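# Flip the loose gripper housing and return it to its tray

## Task

Invert the loose (unbolted) gripper housing and set it back in its tray. Its two halves must be joined, and no more than about a fingernail's width of it may stick out beyond the tray's open side. The tray is free to move; it must end up resting on all four of its feet on the raised bench surface, with no foot hanging more than half off an edge. Everything must stay in place on its own, without the robot holding it. Finally, release the part and move the arms away.

## Robot and tools

ROBOT AND FRAME
Two arms, left_arm and right_arm, are mounted facing each other across a table. left_arm's base is on the +y side. The names do not refer to image sides. All reported positions use one world frame: origin at the table's centre, +z up, table surface at z = +0.020 m. Each gripper's fingers point along its own +x axis and close along its own y axis. The reported end_effector_position is the point between the finger pads, roughly 3 to 4 cm behind the tips. It can be somewhat wrong, especially when the arm is stretched far.

execute_actions
Arguments: "actions" (required) is a list holding zero or one item, plus an optional boolean "pictures" (images come by default).
- Empty list []: nothing is commanded; you just get the current state.
- Motion item {"rows": [...], "steps": n}: n is 1 to 15 control steps of 1/30 s each, default 15. "rows" holds 1 to 15 rows, one per step. If there are fewer rows than steps, the last row repeats.
- Wait item {"steps": n} with no rows: n is at most 300. It returns once n steps have passed since the previous result, and your reply time counts toward them.
A refused call sends nothing to the robot.

ROW LAYOUT
Every row is one flat list of 14 numbers covering both arms, even if only one moves. Positions 1-6 are left_arm's waist, shoulder, elbow, wrist pitch, wrist yaw and wrist roll. Position 7 is left_arm's opening. Positions 8-14 repeat that order for right_arm. Joint numbers are absolute target angles in radians, the same quantity printed under Joint positions. They are not offsets.
Stated joint ranges (rad): waist -3.054 to 3.054, shoulder 0.000 to 3.142, elbow 0.000 to 2.356, wrist pitch -1.571 to 1.571, wrist yaw -1.571 to 1.571, wrist roll -3.142 to 3.142. A target beyond a range end by more than 0.010 is refused if it is also farther out than the joint's last reported angle. The true ends can differ by up to 0.010 either way. Targets past the true end are clipped to it, and the result then says "joint sent to its limit". That line may refer to an earlier action, and its absence does not prove there is more room.
Motion is rate-limited. Each step, a joint's target stays within a set lead of its measured angle: 0.211 rad for waist, shoulder and elbow, 0.213 for wrist pitch, 0.267 for wrist yaw, 0.228 for wrist roll. If a step's targets would move a gripper more than 70 mm from where it now is, that arm's targets are all pulled back toward the measured angles. Friction can leave a joint short of its target, especially at long reach, and tiny moves may not happen. Check Joint positions after each move.
Between calls the arms keep heading for the last row sent. They stop once everything has nearly stopped moving (slow or blocked counts as still) or a step is HELD.

OPENING
The opening runs from -1 to 1, where +1 is fully open. Empty fingers close at about -0.80, and lower values add nothing. Full open to closed takes at least about 0.5 s. grip_measured reports the actual opening on this same scale. Below near-open values, the fingers go to where grip_measured equals your command. To hold a part, command about 0.07 under grip_measured; a smaller margin gives a lighter grip. While squeezing something hard, readings come out narrower than the real pad gap, by up to 0.061. Each gripper also has a fixed error of about 1 mm. Parts thinner than about 3 mm get proportionally less force. Pad force tops out near 34 to 49 N, and first contact can spike higher.

zoom_image
Arguments: "camera" (cam_high, cam_left_wrist or cam_right_wrist) and "region" [x0, y0, x1, y1] in pixels of that camera's latest full image, origin top-left, at most 504 by 504. It returns a magnified crop.

finished_scene
Argument: "scene", the current scene's number. Its result reports success and gives the next task. Replying with no tool call ends everything.

RESULT LINES
- State line (left_arm: … | right_arm: …): each gripper's end_effector_position (m), end_effector_quat_wxyz, and linear (m/s) and angular (rad/s) velocity, in the world frame. grip_measured is also given.
- Joint positions / Joint velocities: per arm, six joints in row order (rad, rad/s), then the pad gap in m (0.088 fully open).
- "joint command not followed": the clearance check altered or blocked some joint targets; the rest of the row still ran.
- HELD: marks steps where part or all of your row was not sent.
- Joint torques and External joint torques: drive output and estimated outside load, in joint order. They include friction, noise, offsets and the weight of anything held. "no reading" means no estimate.
- TORQUE FAULT: contact torque hit a load limit. That arm stops for 10 s and drops the rest of the call. Limits (N m): waist 17.2, shoulder 21.3, elbow 21.3, wrist pitch 5.61, wrist yaw 5.59, wrist roll 5.24. A held load counts toward these.
- MOTOR HOT from 50 °C. At 95 °C an OVER-TEMPERATURE FAULT holds the arm. If it does not cool within 30 to 60 s, the arm and its gripper lose power and go limp. Holding loads, even while you think, heats motors.

CAMERAS
cam_high is fixed; cam_left_wrist and cam_right_wrist ride on the hands. All are 504x504. Calibration data (K, distortion, T_world_to_cam) are provided. Wrist camera poses come from joint readings, and results list any camera whose numbers changed.

CAUTIONS
Never drop or knock anything off the table. Keep the arms from striking or pressing on each other. Avoid slamming, hard pushes and slips. Short random tugs on held parts, or shoves on loose items, can occur. Before finishing, open the gripper, back away, and confirm the part and tray stay put on their own.

Each tool is called as a command line: name --argument value for each argument, lists and objects as JSON in quotes; but a table of rows of numbers goes row by row, as --pt "numbers of a row", without its own name.

## Session

execute_actions --actions '[]'

Scene clock: 0.00 s of 5467.00 s.
left_arm: end_effector_position=(+0.3586, +0.2711, +0.2216) grip_measured=+1.000 end_effector_quat_wxyz=(-0.564, +0.613, -0.547, +0.087) end_effector_velocity=(-0.002, +0.001, -0.004) end_effector_angular_velocity=(+0.006, +0.015, +0.007) | right_arm: end_effector_position=(+0.0666, -0.1828, +0.3761) grip_measured=+0.980 end_effector_quat_wxyz=(+0.728, -0.176, +0.205, +0.631) end_effector_velocity=(+0.002, -0.001, -0.003) end_effector_angular_velocity=(-0.012, +0.005, -0.013)
Joint positions: left_arm=[ 1.256  1.098  0.351  0.072  0.618 -1.555  0.088] | right_arm=[-0.042  0.848  0.945 -0.646 -0.076 -0.043  0.087]
Joint velocities: left_arm=[-0.002 -0.002 -0.007 -0.007 -0.007 -0.007  0.   ] | right_arm=[-0.002  0.002 -0.002 -0.007  0.007  0.007 -0.   ]
Joint torques (N m, as the arm reports them, + toward a larger angle): no reading
External joint torques (N m, as the arm's controller estimates them; a push from outside toward a larger angle lowers the number): no reading
Motor temperatures (°C, as the motors report them): left_arm=[22 23 23 24 24 21] | right_arm=[22 24 21 23 24 22]
Heat: left arm: hottest wrist pitch 24 °C (+0.0 °C/min); right arm: hottest shoulder 24 °C (+0.0 °C/min).

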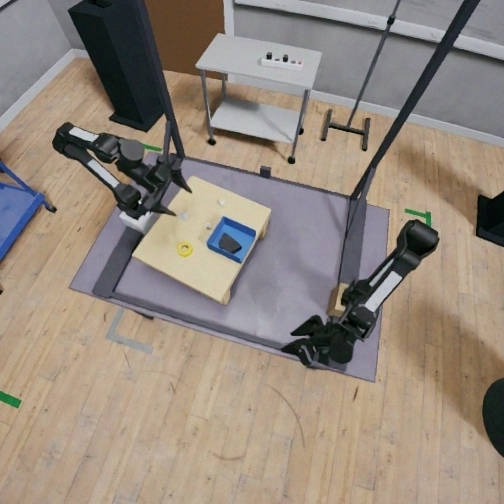

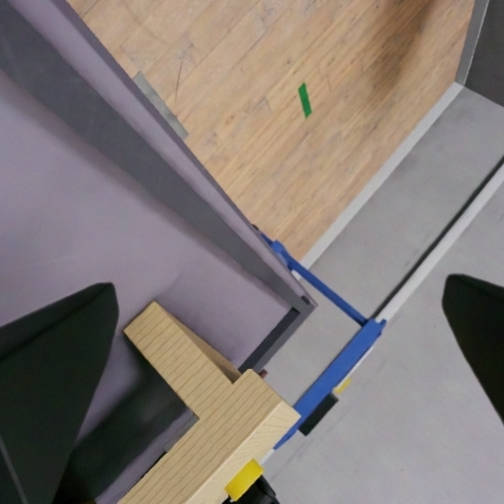

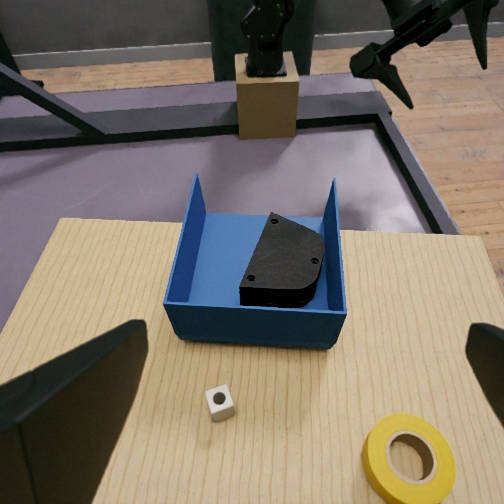

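zoom_image --camera "cam_high" --region '[120, 160, 300, 310]'

zoom_image --camera "cam_right_wrist" --region '[140, 160, 370, 360]'

Region (120, 160, 300, 310) of cam_high's 504x504 image, scaled by 2.800, with more detail than that image has.

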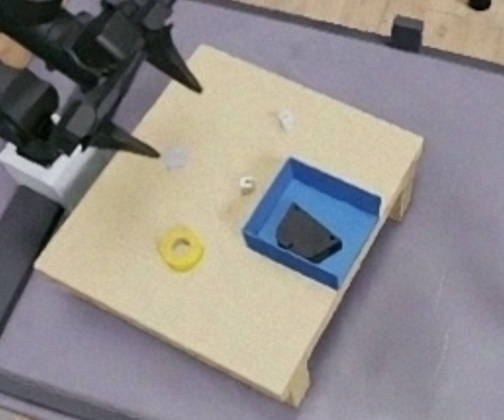

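Region (140, 160, 370, 360) of cam_right_wrist's 504x504 image, scaled by 2.191, with more detail than that image has; it fills the top 438 rows of this view, and the rest is white.

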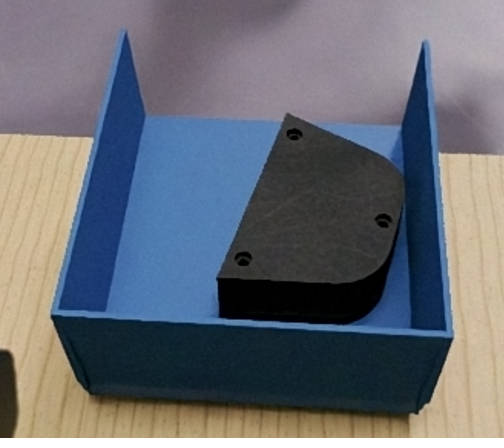

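execute_actions --actions '[{"rows":[[0,1.0,0.7,0.0,0,0,1,-0.042,0.848,0.945,-0.646,0,0,1]]}]' --pictures false

execute_actions --actions '[{"steps":60}]'

Scene clock: 20.37 s of 5467.00 s.
left_arm: end_effector_position=(+0.3344, +0.1746, +0.3595) grip_measured=+1.000 end_effector_quat_wxyz=(+0.806, -0.338, +0.341, -0.346) end_effector_velocity=(-0.324, -0.238, +0.034) end_effector_angular_velocity=(+0.765, -1.225, -1.457) | right_arm: end_effector_position=(+0.0769, -0.1848, +0.3759) grip_measured=+0.980 end_effector_quat_wxyz=(+0.752, -0.170, +0.211, +0.601) end_effector_velocity=(+0.002, -0.000, +0.001) end_effector_angular_velocity=(+0.002, -0.024, +0.003)
Joint positions: left_arm=[ 0.694  1.006  0.676  0.008  0.051 -0.951  0.088] | right_arm=[-0.042  0.848  0.945 -0.646 -0.007 -0.006  0.087]
Joint velocities: left_arm=[-1.355 -0.007  0.095 -0.051 -0.359  1.399  0.   ] | right_arm=[-0.002 -0.002 -0.002  0.007  0.007 -0.022  0.   ]
Joint torques (N m, as the arm reports them, + toward a larger angle): left_arm=[-0.67 -3.55  6.19  1.45 -0.13  0.2 ] | right_arm=[ 0.04 -2.67  6.63  1.93  0.15  0.2 ]
External joint torques (N m, as the arm's controller estimates them; a push from outside toward a larger angle lowers the number): left_arm=[-0.57 -0.94  0.01  0.   -0.15  0.17] | right_arm=[ 0.05 -0.87 -0.33  0.2   0.16  0.19]
Motor temperatures (°C, as the motors report them): left_arm=[22 23 25 25 24 21] | right_arm=[22 24 24 26 24 22]
Heat: left arm: hottest elbow 25 °C (+2.9 °C/min); right arm: hottest wrist pitch 26 °C (+5.9 °C/min).
Steps of this call (steps 1 to 90: nothing new was sent; then 16.87 s passed at rest; steps 91 to 105: all 15 steps of this action). Readings (joint positions):
91: left_arm=[1.241 1.091 0.363 0.058 0.585 -1.534] | right_arm=[-0.042 0.848 0.945 -0.646 -0.070 -0.040]
92: left_arm=[1.207 1.084 0.381 0.042 0.540 -1.499] | right_arm=[-0.042 0.848 0.945 -0.646 -0.054 -0.032]
94: left_arm=[1.140 1.064 0.435 0.035 0.461 -1.430] | right_arm=[-0.042 0.848 0.945 -0.646 -0.033 -0.021]
98: left_arm=[1.007 1.032 0.564 0.021 0.288 -1.287] | right_arm=[-0.042 0.848 0.945 -0.646 -0.015 -0.011]
105: the state above

Scene clock: 22.37 s of 5467.00 s.
left_arm: end_effector_position=(+0.1221, +0.1117, +0.3627) grip_measured=+1.000 end_effector_quat_wxyz=(+0.680, +0.112, +0.112, -0.716) end_effector_velocity=(-0.002, +0.002, -0.003) end_effector_angular_velocity=(+0.018, +0.008, -0.007) | right_arm: end_effector_position=(+0.0771, -0.1849, +0.3759) grip_measured=+0.980 end_effector_quat_wxyz=(+0.752, -0.170, +0.211, +0.600) end_effector_velocity=(+0.001, +0.000, +0.003) end_effector_angular_velocity=(+0.010, -0.013, +0.000)
Joint positions: left_arm=[ 0.003  1.006  0.686  0.002  0.004 -0.007  0.088] | right_arm=[-0.042  0.848  0.945 -0.646 -0.005 -0.005  0.087]
Joint velocities: left_arm=[-0.002 -0.002  0.002 -0.022  0.007 -0.007  0.   ] | right_arm=[ 0.002 -0.002  0.002  0.007  0.007 -0.007 -0.   ]
Joint torques (N m, as the arm reports them, + toward a larger angle): left_arm=[-0.4  -4.05  6.54  1.74 -0.17  0.18] | right_arm=[ 0.01 -2.65  6.63  1.93  0.21  0.21]
External joint torques (N m, as the arm's controller estimates them; a push from outside toward a larger angle lowers the number): left_arm=[-0.38 -1.07 -0.31  0.07 -0.17  0.17] | right_arm=[ 0.01 -0.88 -0.33  0.19  0.21  0.2 ]
Motor temperatures (°C, as the motors report them): left_arm=[22 23 26 25 24 21] | right_arm=[22 24 24 27 24 22]
Heat: left arm: hottest elbow 26 °C (+5.4 °C/min); right arm: hottest wrist pitch 27 °C (+8.0 °C/min).
Steps of this call (steps 1 to 45: the robot went on to your last target; steps 46 to 60: nothing new was sent). Readings (joint positions):
1: left_arm=[0.648 1.006 0.678 0.006 0.040 -0.903] | right_arm=[-0.042 0.848 0.945 -0.646 -0.006 -0.006]
2: left_arm=[0.603 1.006 0.680 0.004 0.032 -0.855] | right_arm=[-0.042 0.848 0.945 -0.646 -0.006 -0.006]
4: left_arm=[0.512 1.006 0.680 0.003 0.020 -0.759] | right_arm=[-0.042 0.848 0.945 -0.646 -0.005 -0.006]
8: left_arm=[0.331 1.006 0.684 0.003 0.010 -0.567] | right_arm=[-0.042 0.848 0.945 -0.646 -0.005 -0.005]
60: the state above
All arms were judged still, so your last target was given up. Only a new action makes them travel on or press farther. Fingers that are still opening or closing keep moving.
camera_calibration (this result's frames):
cam_left_wrist: T_world_to_cam=[[-0.996444, 0.0842399, 0.00168133, 0.123377], [0.0532455, 0.645036, -0.762295, 0.223529], [-0.0653001, -0.759494, -0.647228, 0.40593], [0, 0, 0, 1]] pos_world=[0.137543, 0.153724, 0.432917]
cam_right_wrist: T_world_to_cam=[[0.979037, -0.203407, -0.0106082, -0.0942782], [-0.163161, -0.752019, -0.638629, 0.149123], [0.121924, 0.626972, -0.769442, 0.476426], [0, 0, 0, 1]] pos_world=[0.0585452, -0.205739, 0.460816]

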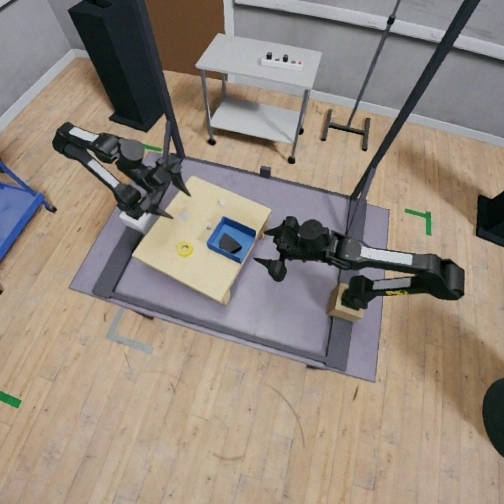

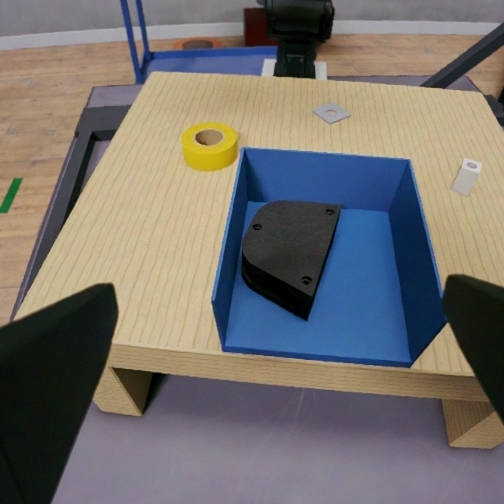

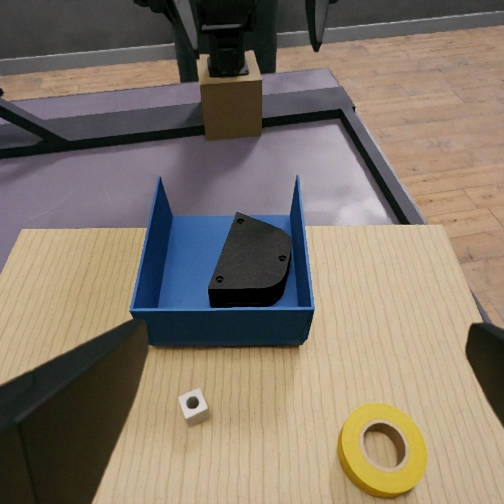

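execute_actions --actions '[{"rows":[[-0.08,1.7,0.3,1.4,0,0,1,-0.042,0.848,0.945,-0.646,0,0,1]]}]' --pictures false

execute_actions --actions '[{"steps":50}]'

Scene clock: 36.40 s of 5467.00 s.
left_arm: end_effector_position=(+0.0983, +0.1226, +0.1632) grip_measured=+1.000 end_effector_quat_wxyz=(+0.629, +0.234, +0.211, -0.711) end_effector_velocity=(-0.005, +0.055, -0.335) end_effector_angular_velocity=(+0.496, -0.069, -0.024) | right_arm: end_effector_position=(+0.0771, -0.1849, +0.3759) grip_measured=+0.980 end_effector_quat_wxyz=(+0.753, -0.170, +0.211, +0.600) end_effector_velocity=(-0.000, +0.000, +0.001) end_effector_angular_velocity=(+0.007, -0.004, +0.008)
Joint positions: left_arm=[-0.072  1.482  0.343  0.498  0.001 -0.007  0.088] | right_arm=[-0.042  0.848  0.945 -0.646 -0.005 -0.005  0.087]
Joint velocities: left_arm=[-0.046  1.38  -0.403  1.282 -0.022 -0.007  0.   ] | right_arm=[-0.002 -0.002 -0.002  0.007 -0.007 -0.007 -0.   ]
Joint torques (N m, as the arm reports them, + toward a larger angle): left_arm=[-0.32 -4.4   3.46  2.29 -0.06  0.18] | right_arm=[ 0.02 -2.69  6.64  1.93  0.18  0.21]
External joint torques (N m, as the arm's controller estimates them; a push from outside toward a larger angle lowers the number): left_arm=[-0.36  0.29 -2.17  0.53 -0.04  0.17] | right_arm=[ 0.02 -0.9  -0.31  0.2   0.19  0.2 ]
Motor temperatures (°C, as the motors report them): left_arm=[22 24 28 27 24 21] | right_arm=[22 24 26 28 24 22]
Heat: left arm: hottest elbow 28 °C (+6.6 °C/min); right arm: hottest wrist pitch 28 °C (+6.6 °C/min).
Steps of this call (steps 1 to 90: nothing new was sent; then 10.53 s passed at rest; steps 91 to 105: all 15 steps of this action). Readings (joint positions):
91: left_arm=[-0.001 1.017 0.676 0.021 0.001 -0.007] | right_arm=[-0.042 0.848 0.945 -0.646 -0.005 -0.005]
92: left_arm=[-0.010 1.033 0.661 0.059 0.001 -0.007] | right_arm=[-0.042 0.848 0.945 -0.646 -0.005 -0.005]
94: left_arm=[-0.029 1.085 0.620 0.111 0.001 -0.007] | right_arm=[-0.042 0.848 0.945 -0.646 -0.005 -0.005]
98: left_arm=[-0.052 1.204 0.506 0.220 0.001 -0.007] | right_arm=[-0.042 0.848 0.945 -0.646 -0.005 -0.005]
105: the state above

Scene clock: 38.07 s of 5467.00 s.
left_arm: end_effector_position=(+0.0908, +0.0774, +0.2617) grip_measured=+1.000 end_effector_quat_wxyz=(+0.660, -0.005, -0.000, -0.751) end_effector_velocity=(-0.000, +0.001, +0.000) end_effector_angular_velocity=(+0.001, -0.008, -0.005) | right_arm: end_effector_position=(+0.0771, -0.1849, +0.3759) grip_measured=+0.980 end_effector_quat_wxyz=(+0.753, -0.170, +0.211, +0.600) end_effector_velocity=(-0.003, -0.002, -0.002) end_effector_angular_velocity=(-0.015, +0.009, +0.020)
Joint positions: left_arm=[-0.077  1.695  0.307  1.396  0.001 -0.007  0.088] | right_arm=[-0.042  0.848  0.945 -0.646 -0.005 -0.005  0.087]
Joint velocities: left_arm=[ 0.002 -0.007 -0.002 -0.007  0.007  0.007  0.   ] | right_arm=[-0.002 -0.002  0.002 -0.022 -0.022 -0.007 -0.   ]
Joint torques (N m, as the arm reports them, + toward a larger angle): left_arm=[-0.38 -4.61  2.08  2.26 -0.06  0.17] | right_arm=[ 0.03 -2.71  6.62  1.93  0.19  0.21]
External joint torques (N m, as the arm's controller estimates them; a push from outside toward a larger angle lowers the number): left_arm=[-0.39  0.25 -1.85  0.52 -0.06  0.16] | right_arm=[ 0.01 -0.92 -0.31  0.21  0.2   0.2 ]
Motor temperatures (°C, as the motors report them): left_arm=[22 24 28 27 24 21] | right_arm=[22 24 26 28 24 22]
Heat: left arm: hottest elbow 28 °C (+6.3 °C/min); right arm: hottest wrist pitch 28 °C (+6.3 °C/min).
Steps of this call (steps 1 to 45: the robot went on to your last target; steps 46 to 50: nothing new was sent). Readings (joint positions):
1: left_arm=[-0.074 1.528 0.332 0.543 0.001 -0.007] | right_arm=[-0.042 0.848 0.945 -0.646 -0.005 -0.005]
2: left_arm=[-0.075 1.569 0.325 0.587 0.001 -0.007] | right_arm=[-0.042 0.848 0.945 -0.646 -0.005 -0.005]
4: left_arm=[-0.075 1.627 0.314 0.675 0.001 -0.007] | right_arm=[-0.042 0.848 0.945 -0.646 -0.005 -0.005]
8: left_arm=[-0.077 1.672 0.307 0.858 0.001 -0.007] | right_arm=[-0.042 0.848 0.945 -0.646 -0.005 -0.005]
50: the state above
All arms were judged still, so your last target was given up. Only a new action makes them travel on or press farther. Fingers that are still opening or closing keep moving.
camera_calibration (this result's frames):
cam_left_wrist: T_world_to_cam=[[-0.987173, 0.159307, -0.0105429, 0.0918511], [0.0685267, 0.363142, -0.92921, 0.234479], [-0.144201, -0.918014, -0.369401, 0.259191], [0, 0, 0, 1]] pos_world=[0.111981, 0.138159, 0.314595]
cam_right_wrist: T_world_to_cam=[[0.978993, -0.203601, -0.0109337, -0.0941883], [-0.163513, -0.75194, -0.638631, 0.149166], [0.121805, 0.627003, -0.769435, 0.476438], [0, 0, 0, 1]] pos_world=[0.058568, -0.205741, 0.460821]

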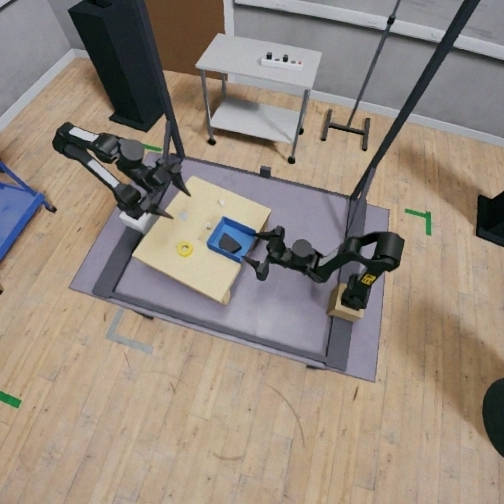

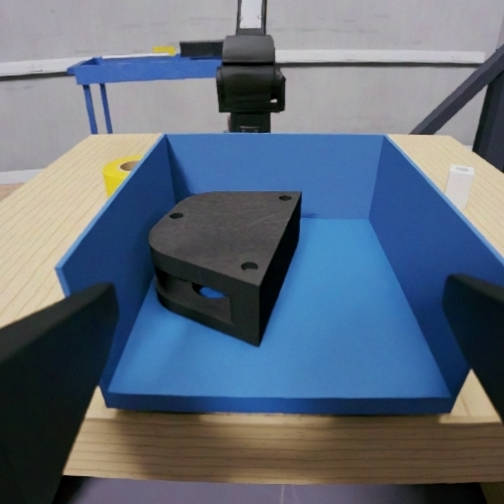

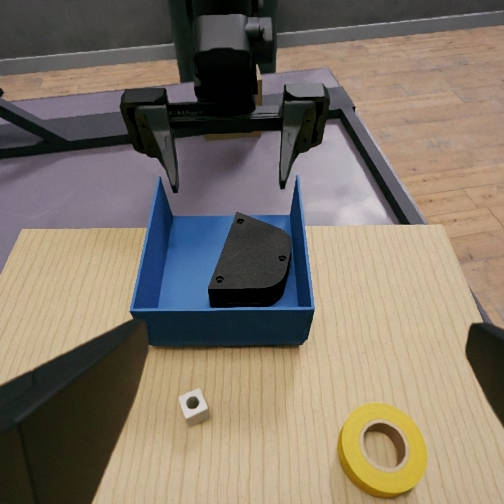

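execute_actions --actions '[{"rows":[[-0.08,1.5,0.15,1.35,0,1.57,1,0.009,1.5,1.8,-1.0,0,0,1]]}]' --pictures false

execute_actions --actions '[{"rows":[[-0.08,1.5,0.15,1.35,0,1.57,1,0.009,1.943,2.006,-1.363,0,0,1]]}]' --pictures false

execute_actions --actions '[{"steps":40}]'

Scene clock: 50.57 s of 5467.00 s.
left_arm: end_effector_position=(+0.0960, +0.1171, +0.2659) grip_measured=+1.000 end_effector_quat_wxyz=(+0.620, +0.226, -0.259, -0.705) end_effector_velocity=(+0.001, +0.006, +0.001) end_effector_angular_velocity=(-0.184, -1.402, +0.008) | right_arm: end_effector_position=(+0.0822, -0.0900, +0.4041) grip_measured=+0.980 end_effector_quat_wxyz=(+0.702, -0.261, +0.311, +0.586) end_effector_velocity=(+0.032, +0.184, +0.196) end_effector_angular_velocity=(+0.361, -0.076, +0.024)
Joint positions: left_arm=[-0.077  1.511  0.16   1.353  0.001  0.702  0.088] | right_arm=[ 0.005  1.435  1.586 -0.988 -0.002 -0.005  0.087]
Joint velocities: left_arm=[-0.002 -0.032 -0.022 -0.007 -0.007  1.414  0.   ] | right_arm=[ 0.002  0.672  1.179 -0.139 -0.007 -0.022  0.   ]
Joint torques (N m, as the arm reports them, + toward a larger angle): left_arm=[-0.26 -5.11  2.13  1.77 -0.05  0.09] | right_arm=[ 0.32 -7.46  8.55  1.5   0.06  0.18]
External joint torques (N m, as the arm's controller estimates them; a push from outside toward a larger angle lowers the number): left_arm=[-0.25 -1.45 -2.01  0.04 -0.05  0.12] | right_arm=[ 0.34  0.18  0.82 -0.03  0.07  0.17]
Motor temperatures (°C, as the motors report them): left_arm=[22 24 27 29 24 21] | right_arm=[22 24 27 29 24 22]
Heat: left arm: hottest wrist pitch 29 °C (+5.9 °C/min); right arm: hottest wrist pitch 29 °C (+5.9 °C/min).
Steps of this call (steps 1 to 90: nothing new was sent; then 9.00 s passed at rest; steps 91 to 105: all 15 steps of this action). Readings (joint positions):
91: left_arm=[-0.077 1.677 0.292 1.391 0.001 0.026] | right_arm=[-0.038 0.867 0.967 -0.683 -0.002 -0.005]
92: left_arm=[-0.077 1.645 0.266 1.381 0.001 0.078] | right_arm=[-0.028 0.902 1.011 -0.737 -0.002 -0.005]
94: left_arm=[-0.077 1.579 0.210 1.373 0.001 0.174] | right_arm=[-0.012 0.994 1.106 -0.815 -0.002 -0.005]
98: left_arm=[-0.077 1.531 0.174 1.359 0.001 0.366] | right_arm=[0.000 1.170 1.281 -0.936 -0.002 -0.005]
105: the state above

Scene clock: 51.07 s of 5467.00 s.
left_arm: end_effector_position=(+0.0961, +0.1179, +0.2659) grip_measured=+1.000 end_effector_quat_wxyz=(+0.501, +0.429, -0.489, -0.570) end_effector_velocity=(+0.001, +0.002, -0.003) end_effector_angular_velocity=(-0.137, -1.157, +0.007) | right_arm: end_effector_position=(+0.0905, -0.0437, +0.3211) grip_measured=+0.980 end_effector_quat_wxyz=(+0.613, -0.386, +0.462, +0.513) end_effector_velocity=(+0.003, +0.016, -0.087) end_effector_angular_velocity=(-0.285, +0.058, +0.007)
Joint positions: left_arm=[-0.077  1.507  0.157  1.352  0.001  1.418  0.088] | right_arm=[ 0.006  1.916  1.974 -1.35  -0.002 -0.005  0.087]
Joint velocities: left_arm=[-0.002 -0.002 -0.007 -0.007 -0.007  1.165  0.   ] | right_arm=[-0.002  0.252  0.056 -0.095 -0.007 -0.007 -0.   ]
Joint torques (N m, as the arm reports them, + toward a larger angle): left_arm=[-0.29 -4.98  2.26  1.77 -0.04  0.13] | right_arm=[  0.28 -10.36   8.39   0.66   0.06   0.18]
External joint torques (N m, as the arm's controller estimates them; a push from outside toward a larger angle lowers the number): left_arm=[-0.29 -1.37 -1.78  0.06 -0.05  0.17] | right_arm=[ 0.29  0.61  1.09 -0.21  0.08  0.18]
Motor temperatures (°C, as the motors report them): left_arm=[22 24 27 29 24 21] | right_arm=[22 24 27 29 24 22]
Heat: left arm: hottest wrist pitch 29 °C (+5.9 °C/min); right arm: hottest wrist pitch 29 °C (+5.9 °C/min).
Steps of this call (steps 1 to 15: all 15 steps of this action). Readings (joint positions):
1: left_arm=[-0.077 1.510 0.159 1.353 0.001 0.750] | right_arm=[0.006 1.468 1.630 -1.015 -0.002 -0.005]
2: left_arm=[-0.077 1.509 0.159 1.353 0.001 0.798] | right_arm=[0.006 1.501 1.682 -1.065 -0.002 -0.005]
4: left_arm=[-0.077 1.508 0.158 1.352 0.001 0.894] | right_arm=[0.006 1.572 1.780 -1.155 -0.002 -0.005]
8: left_arm=[-0.077 1.507 0.157 1.352 0.001 1.087] | right_arm=[0.006 1.735 1.926 -1.286 -0.002 -0.005]
15: the state above

Scene clock: 52.40 s of 5467.00 s.
left_arm: end_effector_position=(+0.0961, +0.1179, +0.2659) grip_measured=+1.000 end_effector_quat_wxyz=(+0.469, +0.465, -0.529, -0.533) end_effector_velocity=(-0.002, +0.002, -0.003) end_effector_angular_velocity=(+0.011, -0.009, -0.010) | right_arm: end_effector_position=(+0.0909, -0.0414, +0.3250) grip_measured=+0.980 end_effector_quat_wxyz=(+0.614, -0.384, +0.459, +0.514) end_effector_velocity=(-0.002, -0.001, +0.001) end_effector_angular_velocity=(-0.003, -0.003, +0.040)
Joint positions: left_arm=[-0.077  1.507  0.157  1.352  0.001  1.563  0.088] | right_arm=[ 0.006  1.924  2.001 -1.36  -0.002 -0.005  0.087]
Joint velocities: left_arm=[-0.002 -0.002 -0.007 -0.007  0.007  0.007  0.   ] | right_arm=[ 0.002 -0.002  0.002 -0.007 -0.007 -0.037 -0.   ]
Joint torques (N m, as the arm reports them, + toward a larger angle): left_arm=[-0.34 -5.02  2.34  1.8  -0.05  0.14] | right_arm=[ 0.28 -8.06  6.45  0.68  0.07  0.17]
External joint torques (N m, as the arm's controller estimates them; a push from outside toward a larger angle lowers the number): left_arm=[-0.33 -1.43 -1.69  0.1  -0.06  0.19] | right_arm=[ 0.17  0.82  0.31 -0.17  0.09  0.17]
Motor temperatures (°C, as the motors report them): left_arm=[22 24 27 29 24 21] | right_arm=[22 25 27 29 24 22]
Heat: left arm: hottest wrist pitch 29 °C (+5.7 °C/min); right arm: hottest wrist pitch 29 °C (+5.7 °C/min).
Steps of this call (steps 1 to 30: the robot went on to your last target; steps 31 to 40: nothing new was sent). Readings (joint positions):
1: left_arm=[-0.077 1.507 0.157 1.352 0.001 1.452] | right_arm=[0.006 1.922 1.977 -1.353 -0.002 -0.005]
2: left_arm=[-0.077 1.507 0.157 1.352 0.001 1.478] | right_arm=[0.006 1.924 1.980 -1.354 -0.002 -0.005]
4: left_arm=[-0.077 1.507 0.157 1.352 0.001 1.513] | right_arm=[0.006 1.924 1.990 -1.357 -0.002 -0.005]
8: left_arm=[-0.077 1.507 0.157 1.352 0.001 1.546] | right_arm=[0.006 1.924 2.001 -1.358 -0.002 -0.005]
40: the state above
All arms were judged still, so your last target was given up. Only a new action makes them travel on or press farther. Fingers that are still opening or closing keep moving.
camera_calibration (this result's frames):
cam_left_wrist: T_world_to_cam=[[0.0130163, 0.0284673, -0.99951, 0.272856], [0.966826, 0.254665, 0.0198438, -0.102558], [0.255105, -0.96661, -0.0242081, 0.174252], [0, 0, 0, 1]] pos_world=[0.0511517, 0.186785, 0.278976]
cam_right_wrist: T_world_to_cam=[[0.984967, -0.171336, -0.0219809, -0.074681], [-0.170295, -0.984466, 0.0427236, -0.00364017], [-0.0289595, -0.0383381, -0.998845, 0.406329], [0, 0, 0, 1]] pos_world=[0.0847055, -0.000801255, 0.404374]

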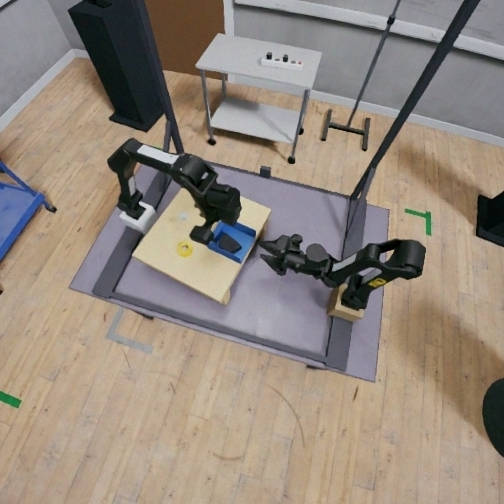

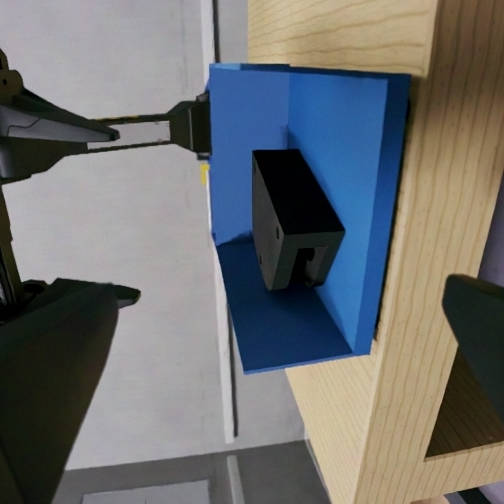

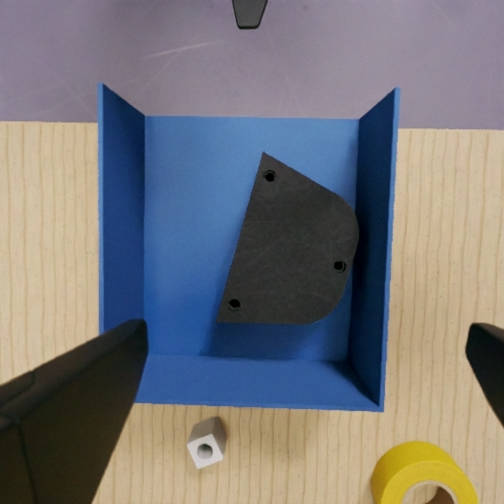

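execute_actions --actions '[{"rows":[[-0.08,1.5,0.15,1.35,0,1.57,1,0.03,1.95,1.87,-1.241,0,0.26,0.55]]}]' --pictures false

execute_actions --actions '[{"steps":25}]'

Scene clock: 61.43 s of 5467.00 s.
left_arm: end_effector_position=(+0.0961, +0.1179, +0.2659) grip_measured=+1.000 end_effector_quat_wxyz=(+0.469, +0.465, -0.530, -0.533) end_effector_velocity=(+0.001, +0.002, -0.000) end_effector_angular_velocity=(-0.003, -0.007, +0.005) | right_arm: end_effector_position=(+0.0837, -0.0318, +0.2903) grip_measured=+0.562 end_effector_quat_wxyz=(+0.650, -0.314, +0.522, +0.455) end_effector_velocity=(-0.001, -0.006, -0.013) end_effector_angular_velocity=(-0.034, +0.022, -0.036)
Joint positions: left_arm=[-0.077  1.507  0.157  1.352  0.001  1.563  0.088] | right_arm=[ 0.027  1.939  1.883 -1.246 -0.002  0.249  0.067]
Joint velocities: left_arm=[-0.002 -0.002 -0.007  0.007 -0.007  0.007  0.   ] | right_arm=[-0.002 -0.002 -0.046  0.007 -0.007  0.037 -0.004]
Joint torques (N m, as the arm reports them, + toward a larger angle): left_arm=[-0.46 -5.01  2.27  1.79 -0.06  0.13] | right_arm=[ 0.36 -8.87  4.94  0.98  0.07  0.22]
External joint torques (N m, as the arm's controller estimates them; a push from outside toward a larger angle lowers the number): left_arm=[-0.47 -1.4  -1.78  0.08 -0.06  0.19] | right_arm=[ 0.35  0.1  -1.31  0.16  0.07  0.22]
Motor temperatures (°C, as the motors report them): left_arm=[22 24 26 29 24 21] | right_arm=[22 26 27 28 24 22]
Heat: left arm: hottest wrist pitch 29 °C (+5.0 °C/min); right arm: hottest wrist pitch 28 °C (+4.0 °C/min).
Steps of this call (steps 1 to 90: nothing new was sent; then 5.53 s passed at rest; steps 91 to 105: all 15 steps of this action). Readings (joint positions):
91: left_arm=[-0.077 1.507 0.157 1.352 0.001 1.563] | right_arm=[0.007 1.924 1.988 -1.346 -0.002 0.029]
92: left_arm=[-0.077 1.507 0.157 1.352 0.001 1.563] | right_arm=[0.010 1.924 1.969 -1.319 -0.002 0.080]
94: left_arm=[-0.077 1.507 0.157 1.352 0.001 1.563] | right_arm=[0.017 1.925 1.936 -1.286 -0.002 0.153]
98: left_arm=[-0.077 1.507 0.157 1.352 0.001 1.563] | right_arm=[0.027 1.939 1.892 -1.260 -0.002 0.219]
105: the state above

Scene clock: 62.27 s of 5467.00 s.
left_arm: end_effector_position=(+0.0961, +0.1179, +0.2659) grip_measured=+1.000 end_effector_quat_wxyz=(+0.469, +0.465, -0.530, -0.533) end_effector_velocity=(-0.001, +0.001, -0.005) end_effector_angular_velocity=(+0.021, -0.010, +0.000) | right_arm: end_effector_position=(+0.0837, -0.0317, +0.2896) grip_measured=+0.553 end_effector_quat_wxyz=(+0.651, -0.312, +0.524, +0.453) end_effector_velocity=(-0.000, -0.002, -0.002) end_effector_angular_velocity=(-0.011, +0.007, +0.007)
Joint positions: left_arm=[-0.077  1.507  0.157  1.352  0.001  1.563  0.088] | right_arm=[ 0.027  1.939  1.88  -1.243 -0.002  0.255  0.066]
Joint velocities: left_arm=[-0.007 -0.002 -0.002 -0.022 -0.007  0.007  0.   ] | right_arm=[-0.002  0.002 -0.002 -0.007 -0.007 -0.007 -0.   ]
Joint torques (N m, as the arm reports them, + toward a larger angle): left_arm=[-0.31 -5.06  2.24  1.78 -0.01  0.12] | right_arm=[ 0.23 -9.05  4.77  1.01  0.08  0.21]
External joint torques (N m, as the arm's controller estimates them; a push from outside toward a larger angle lowers the number): left_arm=[-0.29 -1.45 -1.83  0.07 -0.02  0.17] | right_arm=[ 0.26 -0.07 -1.44  0.19  0.07  0.21]
Motor temperatures (°C, as the motors report them): left_arm=[22 24 26 29 24 21] | right_arm=[22 26 27 28 24 22]
Heat: left arm: hottest wrist pitch 29 °C (+5.1 °C/min); right arm: hottest wrist pitch 28 °C (+4.0 °C/min).
Steps of this call (steps 1 to 15: the robot went on to your last target; steps 16 to 25: nothing new was sent). Readings (joint positions):
1: left_arm=[-0.077 1.507 0.157 1.352 0.001 1.563] | right_arm=[0.027 1.939 1.882 -1.245 -0.002 0.251]
2: left_arm=[-0.077 1.507 0.157 1.352 0.001 1.563] | right_arm=[0.027 1.939 1.881 -1.245 -0.002 0.251]
4: left_arm=[-0.077 1.507 0.157 1.352 0.001 1.563] | right_arm=[0.027 1.939 1.881 -1.244 -0.002 0.253]
8: left_arm=[-0.077 1.507 0.157 1.352 0.001 1.563] | right_arm=[0.027 1.939 1.881 -1.243 -0.002 0.254]
25: the state above
All arms were judged still, so your last target was given up. Only a new action makes them travel on or press farther. Fingers that are still opening or closing keep moving.
camera_calibration (this result's frames):
cam_left_wrist: T_world_to_cam=[[0.0133944, 0.0284184, -0.999506, 0.272824], [0.966818, 0.254666, 0.0201972, -0.102652], [0.255115, -0.966611, -0.0240643, 0.174213], [0, 0, 0, 1]] pos_world=[0.0511467, 0.186785, 0.278955]
cam_right_wrist: T_world_to_cam=[[0.91641, -0.389924, -0.0902862, -0.0481299], [-0.384862, -0.920415, 0.0686798, 0.0186432], [-0.109881, -0.0281911, -0.993545, 0.376645], [0, 0, 0, 1]] pos_world=[0.0926678, 0.00901049, 0.368587]

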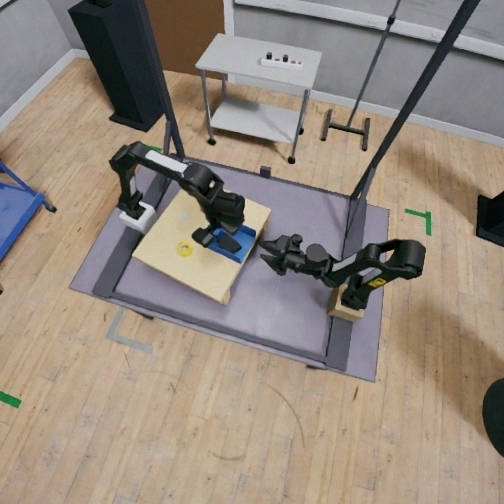

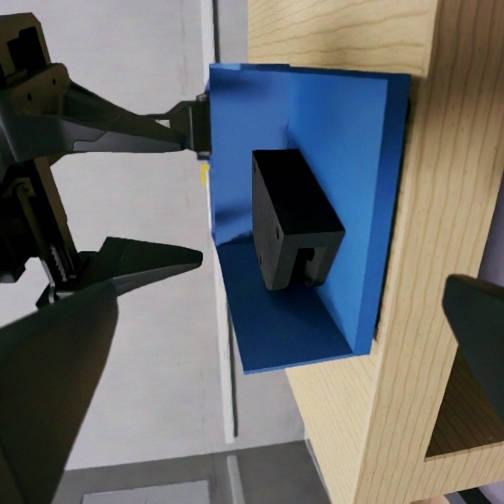

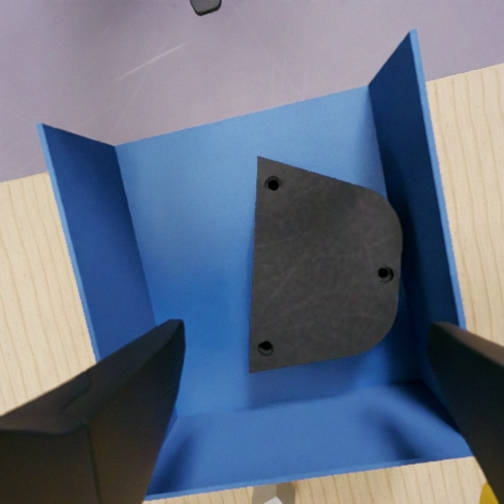

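execute_actions --actions '[{"rows":[[-0.08,1.5,0.15,1.35,0,1.57,1,0.019,1.865,1.64,-1.077,0,0.26,0.55]]}]' --pictures false

execute_actions --actions '[{"steps":25}]'

Scene clock: 71.07 s of 5467.00 s.
left_arm: end_effector_position=(+0.0961, +0.1179, +0.2659) grip_measured=+1.000 end_effector_quat_wxyz=(+0.469, +0.465, -0.530, -0.533) end_effector_velocity=(-0.001, +0.001, +0.002) end_effector_angular_velocity=(-0.004, +0.023, -0.000) | right_arm: end_effector_position=(+0.0835, -0.0435, +0.2522) grip_measured=+0.553 end_effector_quat_wxyz=(+0.650, -0.313, +0.526, +0.450) end_effector_velocity=(+0.005, -0.003, +0.007) end_effector_angular_velocity=(+0.032, -0.000, -0.008)
Joint positions: left_arm=[-0.077  1.507  0.157  1.352  0.001  1.563  0.088] | right_arm=[ 0.023  1.882  1.655 -1.082 -0.002  0.255  0.066]
Joint velocities: left_arm=[-0.007 -0.002 -0.002  0.007 -0.007 -0.022  0.   ] | right_arm=[-0.017 -0.037 -0.027  0.022 -0.007 -0.007 -0.   ]
Joint torques (N m, as the arm reports them, + toward a larger angle): left_arm=[-0.4  -5.    2.36  1.81 -0.04  0.14] | right_arm=[ -0.16 -11.43   4.66   1.04   0.09   0.2 ]
External joint torques (N m, as the arm's controller estimates them; a push from outside toward a larger angle lowers the number): left_arm=[-0.36 -1.37 -1.71  0.08 -0.06  0.19] | right_arm=[-0.18 -2.91 -1.59  0.23  0.08  0.2 ]
Motor temperatures (°C, as the motors report them): left_arm=[22 25 26 29 24 21] | right_arm=[22 28 27 28 24 22]
Heat: left arm: hottest wrist pitch 29 °C (+4.1 °C/min); right arm: hottest shoulder 28 °C (+3.0 °C/min).
Steps of this call (steps 1 to 90: nothing new was sent; then 5.30 s passed at rest; steps 91 to 105: all 15 steps of this action). Readings (joint positions):
91: left_arm=[-0.077 1.507 0.157 1.352 0.001 1.563] | right_arm=[0.027 1.933 1.857 -1.214 -0.002 0.255]
92: left_arm=[-0.077 1.507 0.157 1.352 0.001 1.563] | right_arm=[0.027 1.917 1.816 -1.173 -0.002 0.255]
94: left_arm=[-0.077 1.507 0.157 1.352 0.001 1.563] | right_arm=[0.026 1.897 1.745 -1.145 -0.002 0.255]
98: left_arm=[-0.077 1.507 0.157 1.352 0.001 1.563] | right_arm=[0.024 1.895 1.676 -1.102 -0.002 0.255]
105: the state above

Scene clock: 71.90 s of 5467.00 s.
left_arm: end_effector_position=(+0.0961, +0.1179, +0.2659) grip_measured=+1.000 end_effector_quat_wxyz=(+0.469, +0.465, -0.530, -0.533) end_effector_velocity=(-0.002, +0.001, -0.003) end_effector_angular_velocity=(+0.011, -0.009, -0.010) | right_arm: end_effector_position=(+0.0838, -0.0437, +0.2519) grip_measured=+0.553 end_effector_quat_wxyz=(+0.651, -0.312, +0.526, +0.450) end_effector_velocity=(+0.002, +0.001, +0.001) end_effector_angular_velocity=(+0.005, -0.014, +0.017)
Joint positions: left_arm=[-0.077  1.507  0.157  1.352  0.001  1.563  0.088] | right_arm=[ 0.022  1.88   1.651 -1.079 -0.002  0.255  0.066]
Joint velocities: left_arm=[-0.002  0.002 -0.002 -0.007  0.007  0.007  0.   ] | right_arm=[-0.002 -0.002 -0.002  0.007  0.007 -0.022 -0.   ]
Joint torques (N m, as the arm reports them, + toward a larger angle): left_arm=[-0.37 -4.94  2.38  1.8  -0.05  0.1 ] | right_arm=[ -0.25 -11.5    4.79   0.96   0.08   0.2 ]
External joint torques (N m, as the arm's controller estimates them; a push from outside toward a larger angle lowers the number): left_arm=[-0.36 -1.34 -1.69  0.09 -0.06  0.16] | right_arm=[-0.25 -2.76 -1.57  0.15  0.08  0.21]
Motor temperatures (°C, as the motors report them): left_arm=[22 25 26 29 24 21] | right_arm=[22 29 27 28 24 22]
Heat: left arm: hottest wrist pitch 29 °C (+4.0 °C/min); right arm: hottest shoulder 29 °C (+4.0 °C/min).
Steps of this call (steps 1 to 15: the robot went on to your last target; steps 16 to 25: nothing new was sent). Readings (joint positions):
1: left_arm=[-0.077 1.507 0.157 1.352 0.001 1.563] | right_arm=[0.022 1.880 1.655 -1.081 -0.002 0.255]
2: left_arm=[-0.077 1.507 0.157 1.352 0.001 1.563] | right_arm=[0.022 1.880 1.654 -1.081 -0.002 0.255]
4: left_arm=[-0.077 1.507 0.157 1.352 0.001 1.563] | right_arm=[0.022 1.880 1.653 -1.080 -0.002 0.255]
8: left_arm=[-0.077 1.507 0.157 1.352 0.001 1.563] | right_arm=[0.022 1.880 1.652 -1.079 -0.002 0.255]
25: the state above
All arms were judged still, so your last target was given up. Only a new action makes them travel on or press farther. Fingers that are still opening or closing keep moving.
camera_calibration (this result's frames):
cam_left_wrist: T_world_to_cam=[[0.0133944, 0.0284184, -0.999506, 0.272824], [0.966818, 0.254666, 0.0201972, -0.102652], [0.255115, -0.966611, -0.0240643, 0.174213], [0, 0, 0, 1]] pos_world=[0.0511467, 0.186785, 0.278955]
cam_right_wrist: T_world_to_cam=[[0.914386, -0.394937, -0.0890162, -0.0566717], [-0.389359, -0.91812, 0.0738609, 0.00939925], [-0.110898, -0.0328781, -0.993288, 0.338719], [0, 0, 0, 1]] pos_world=[0.0930427, -0.00261563, 0.330707]

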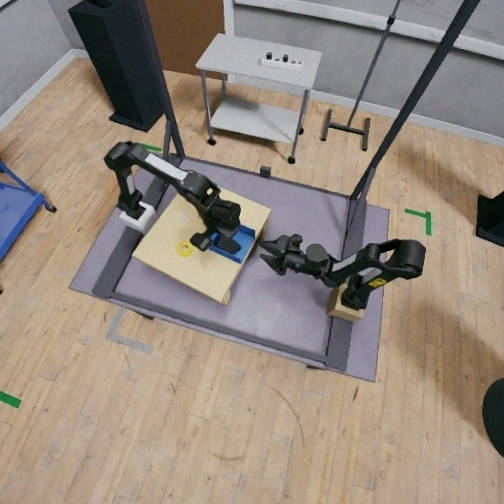

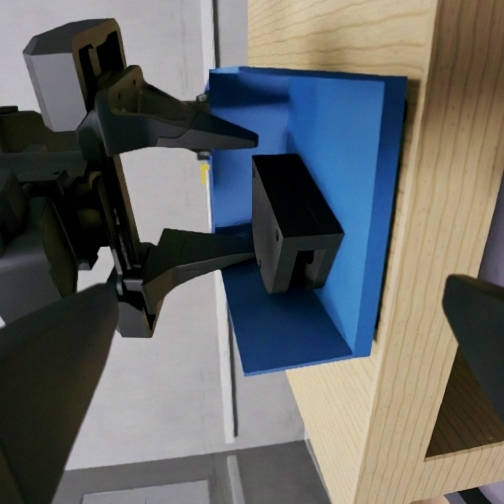

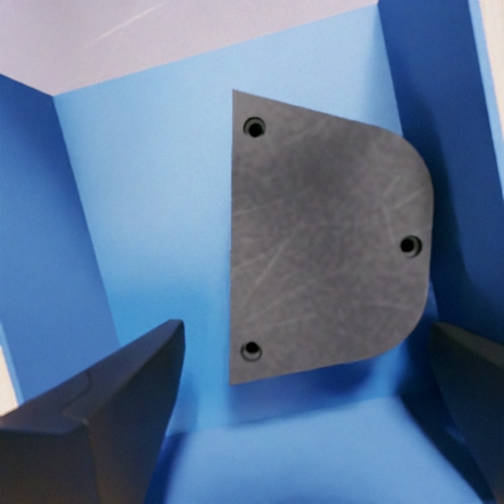

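execute_actions --actions '[{"rows":[[-0.08,1.5,0.15,1.35,0,1.57,1,0.03,1.875,1.59,-1.03,0,0.26,0.55]]}]'

Scene clock: 78.67 s of 5467.00 s.
left_arm: end_effector_position=(+0.0961, +0.1179, +0.2659) grip_measured=+1.000 end_effector_quat_wxyz=(+0.469, +0.465, -0.530, -0.533) end_effector_velocity=(-0.001, +0.001, +0.002) end_effector_angular_velocity=(-0.006, +0.008, -0.000) | right_arm: end_effector_position=(+0.0816, -0.0437, +0.2407) grip_measured=+0.553 end_effector_quat_wxyz=(+0.650, -0.313, +0.525, +0.452) end_effector_velocity=(-0.001, -0.003, -0.002) end_effector_angular_velocity=(-0.012, +0.003, +0.021)
Joint positions: left_arm=[-0.077  1.507  0.157  1.352  0.001  1.563  0.088] | right_arm=[ 0.027  1.877  1.603 -1.031 -0.002  0.255  0.066]
Joint velocities: left_arm=[-0.007 -0.002 -0.002  0.007 -0.007 -0.007  0.   ] | right_arm=[-0.002 -0.002 -0.007 -0.007 -0.007 -0.022  0.   ]
Joint torques (N m, as the arm reports them, + toward a larger angle): left_arm=[-0.33 -5.09  2.4   1.79 -0.04  0.16] | right_arm=[  0.24 -10.17   4.8    0.88   0.09   0.19]
External joint torques (N m, as the arm's controller estimates them; a push from outside toward a larger angle lowers the number): left_arm=[-0.32 -1.44 -1.72  0.05 -0.05  0.21] | right_arm=[ 0.24 -1.42 -1.61  0.05  0.08  0.19]
Motor temperatures (°C, as the motors report them): left_arm=[22 25 26 30 24 21] | right_arm=[22 31 26 27 24 22]
Heat: left arm: hottest wrist pitch 30 °C (+5.0 °C/min); right arm: hottest shoulder 31 °C (+5.0 °C/min).
Steps of this call (steps 1 to 90: nothing new was sent; then 3.27 s passed at rest; steps 91 to 105: all 15 steps of this action). Readings (joint positions):
91: left_arm=[-0.077 1.507 0.157 1.352 0.001 1.563] | right_arm=[0.022 1.879 1.645 -1.071 -0.002 0.255]
92: left_arm=[-0.077 1.507 0.157 1.352 0.001 1.563] | right_arm=[0.023 1.878 1.637 -1.060 -0.002 0.255]
94: left_arm=[-0.077 1.507 0.157 1.352 0.001 1.563] | right_arm=[0.025 1.877 1.622 -1.048 -0.002 0.255]
98: left_arm=[-0.077 1.507 0.157 1.352 0.001 1.563] | right_arm=[0.027 1.877 1.607 -1.037 -0.002 0.255]
105: the state above
camera_calibration (this result's frames):
cam_left_wrist: T_world_to_cam=[[0.0133944, 0.0284184, -0.999506, 0.272824], [0.966818, 0.254666, 0.0201972, -0.102652], [0.255115, -0.966611, -0.0240643, 0.174213], [0, 0, 0, 1]] pos_world=[0.0511467, 0.186785, 0.278955]
cam_right_wrist: T_world_to_cam=[[0.916509, -0.389879, -0.0894701, -0.0554686], [-0.384472, -0.920324, 0.0720108, 0.00936803], [-0.110417, -0.0315997, -0.993383, 0.327434], [0, 0, 0, 1]] pos_world=[0.0905935, -0.00265761, 0.31963]

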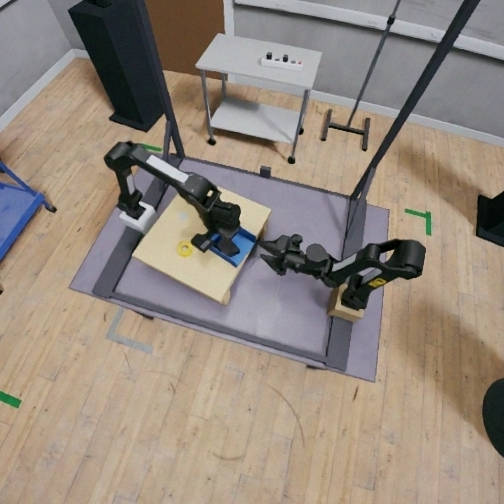

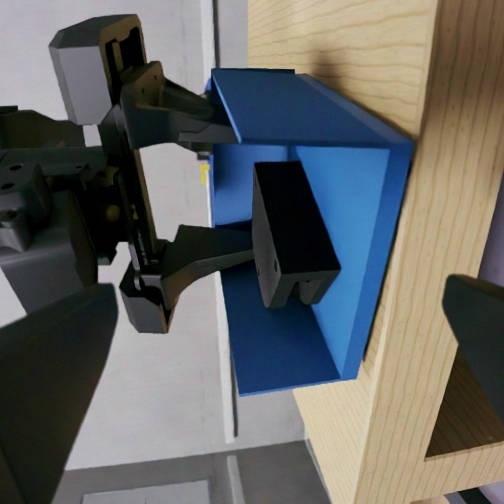

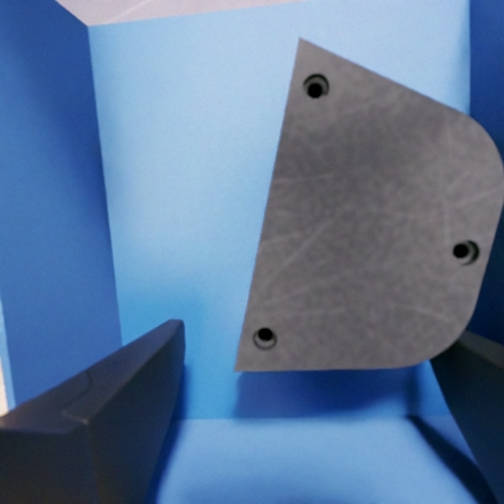

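execute_actions --actions '[{"rows":[[-0.08,1.5,0.15,1.35,0,1.57,1,0.035,1.91,1.61,-1.02,0,0.26,0.55],[-0.08,1.5,0.15,1.35,0,1.57,1,0.035,1.91,1.61,-1.02,0,0.26,0.55],[-0.08,1.5,0.15,1.35,0,1.57,1,0.035,1.91,1.61,-1.02,0,0.26,0.55],[-0.08,1.5,0.15,1.35,0,1.57,1,0.04,1.925,1.63,-1.02,0,0.26,0.55],[-0.08,1.5,0.15,1.35,0,1.57,1,0.04,1.925,1.63,-1.02,0,0.26,0.55],[-0.08,1.5,0.15,1.35,0,1.57,1,0.045,1.94,1.65,-1.02,0,0.26,0.55],[-0.08,1.5,0.15,1.35,0,1.57,1,0.045,1.94,1.65,-1.02,0,0.26,0.55],[-0.08,1.5,0.15,1.35,0,1.57,1,0.05,1.955,1.67,-1.02,0,0.26,0.55],[-0.08,1.5,0.15,1.35,0,1.57,1,0.05,1.955,1.67,-1.02,0,0.26,0.55],[-0.08,1.5,0.15,1.35,0,1.57,1,0.055,1.962,1.68,-1.022,0,0.26,0.55]]}]'

Scene clock: 85.53 s of 5467.00 s.
left_arm: end_effector_position=(+0.0961, +0.1179, +0.2659) grip_measured=+1.000 end_effector_quat_wxyz=(+0.469, +0.465, -0.530, -0.533) end_effector_velocity=(+0.000, +0.000, -0.003) end_effector_angular_velocity=(+0.013, +0.006, +0.005) | right_arm: end_effector_position=(+0.0745, -0.0253, +0.2367) grip_measured=+0.553 end_effector_quat_wxyz=(+0.647, -0.316, +0.518, +0.462) end_effector_velocity=(-0.003, +0.009, +0.005) end_effector_angular_velocity=(+0.010, +0.018, +0.015)
Joint positions: left_arm=[-0.077  1.507  0.157  1.352  0.001  1.563  0.088] | right_arm=[ 0.051  1.937  1.664 -1.022 -0.002  0.255  0.066]
Joint velocities: left_arm=[-0.002  0.002 -0.002 -0.007 -0.007 -0.007  0.   ] | right_arm=[ 0.002  0.027  0.056 -0.022 -0.022 -0.007 -0.   ]
Joint torques (N m, as the arm reports them, + toward a larger angle): left_arm=[-0.33 -5.02  2.35  1.81 -0.02  0.11] | right_arm=[ 0.24 -8.25  7.    0.86  0.09  0.18]
External joint torques (N m, as the arm's controller estimates them; a push from outside toward a larger angle lowers the number): left_arm=[-0.34 -1.42 -1.72  0.09 -0.03  0.16] | right_arm=[0.45 1.03 0.6  0.06 0.07 0.18]
Motor temperatures (°C, as the motors report them): left_arm=[22 25 26 30 24 21] | right_arm=[22 32 26 27 24 22]
Heat: left arm: hottest wrist pitch 30 °C (+4.1 °C/min); right arm: hottest shoulder 32 °C (+5.1 °C/min).
Steps of this call (steps 1 to 15: the robot went on to your last target; steps 16 to 90: nothing new was sent; then 3.37 s passed at rest; steps 91 to 105: all 15 steps of this action). Readings (joint positions):
91: left_arm=[-0.077 1.507 0.157 1.352 0.001 1.563] | right_arm=[0.027 1.877 1.602 -1.029 -0.002 0.255]
92: left_arm=[-0.077 1.507 0.157 1.352 0.001 1.563] | right_arm=[0.028 1.877 1.603 -1.027 -0.002 0.255]
94: left_arm=[-0.077 1.507 0.157 1.352 0.001 1.563] | right_arm=[0.029 1.880 1.604 -1.025 -0.002 0.255]
98: left_arm=[-0.077 1.507 0.157 1.352 0.001 1.563] | right_arm=[0.037 1.904 1.628 -1.023 -0.002 0.255]
105: the state above
camera_calibration (this result's frames):
cam_left_wrist: T_world_to_cam=[[0.0133944, 0.0284184, -0.999506, 0.272824], [0.966818, 0.254666, 0.0201972, -0.102652], [0.255115, -0.966611, -0.0240643, 0.174213], [0, 0, 0, 1]] pos_world=[0.0511467, 0.186785, 0.278955]
cam_right_wrist: T_world_to_cam=[[0.925326, -0.367792, -0.0921967, -0.041658], [-0.36339, -0.929618, 0.0612997, 0.0245337], [-0.108253, -0.0232188, -0.993852, 0.3234], [0, 0, 0, 1]] pos_world=[0.0824717, 0.0149944, 0.316067]

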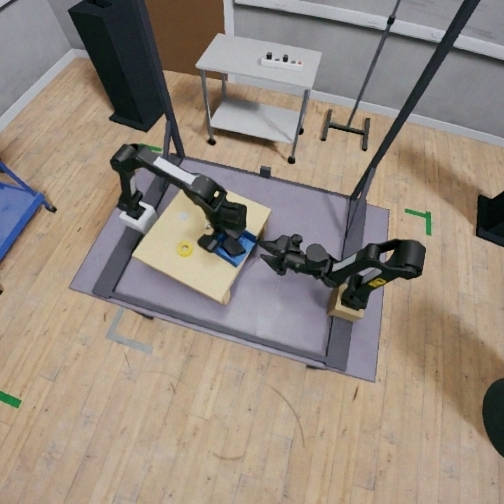

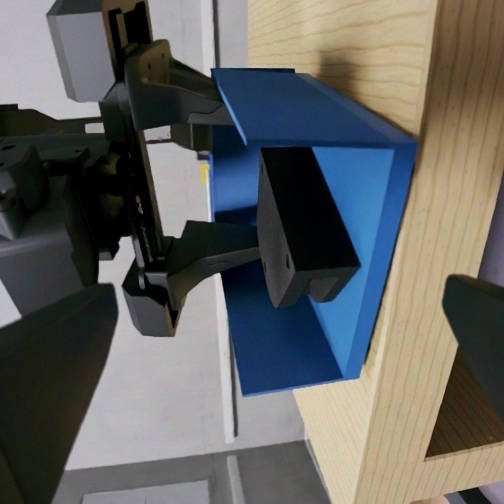

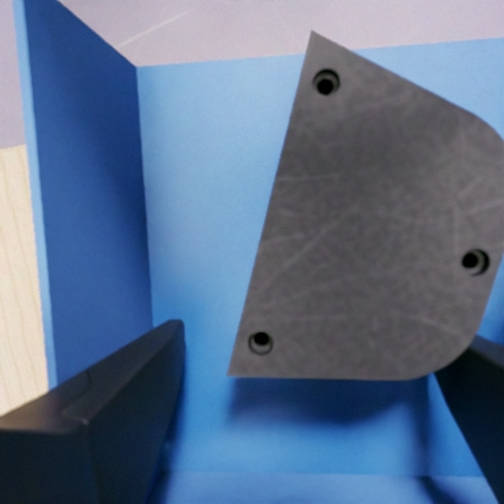

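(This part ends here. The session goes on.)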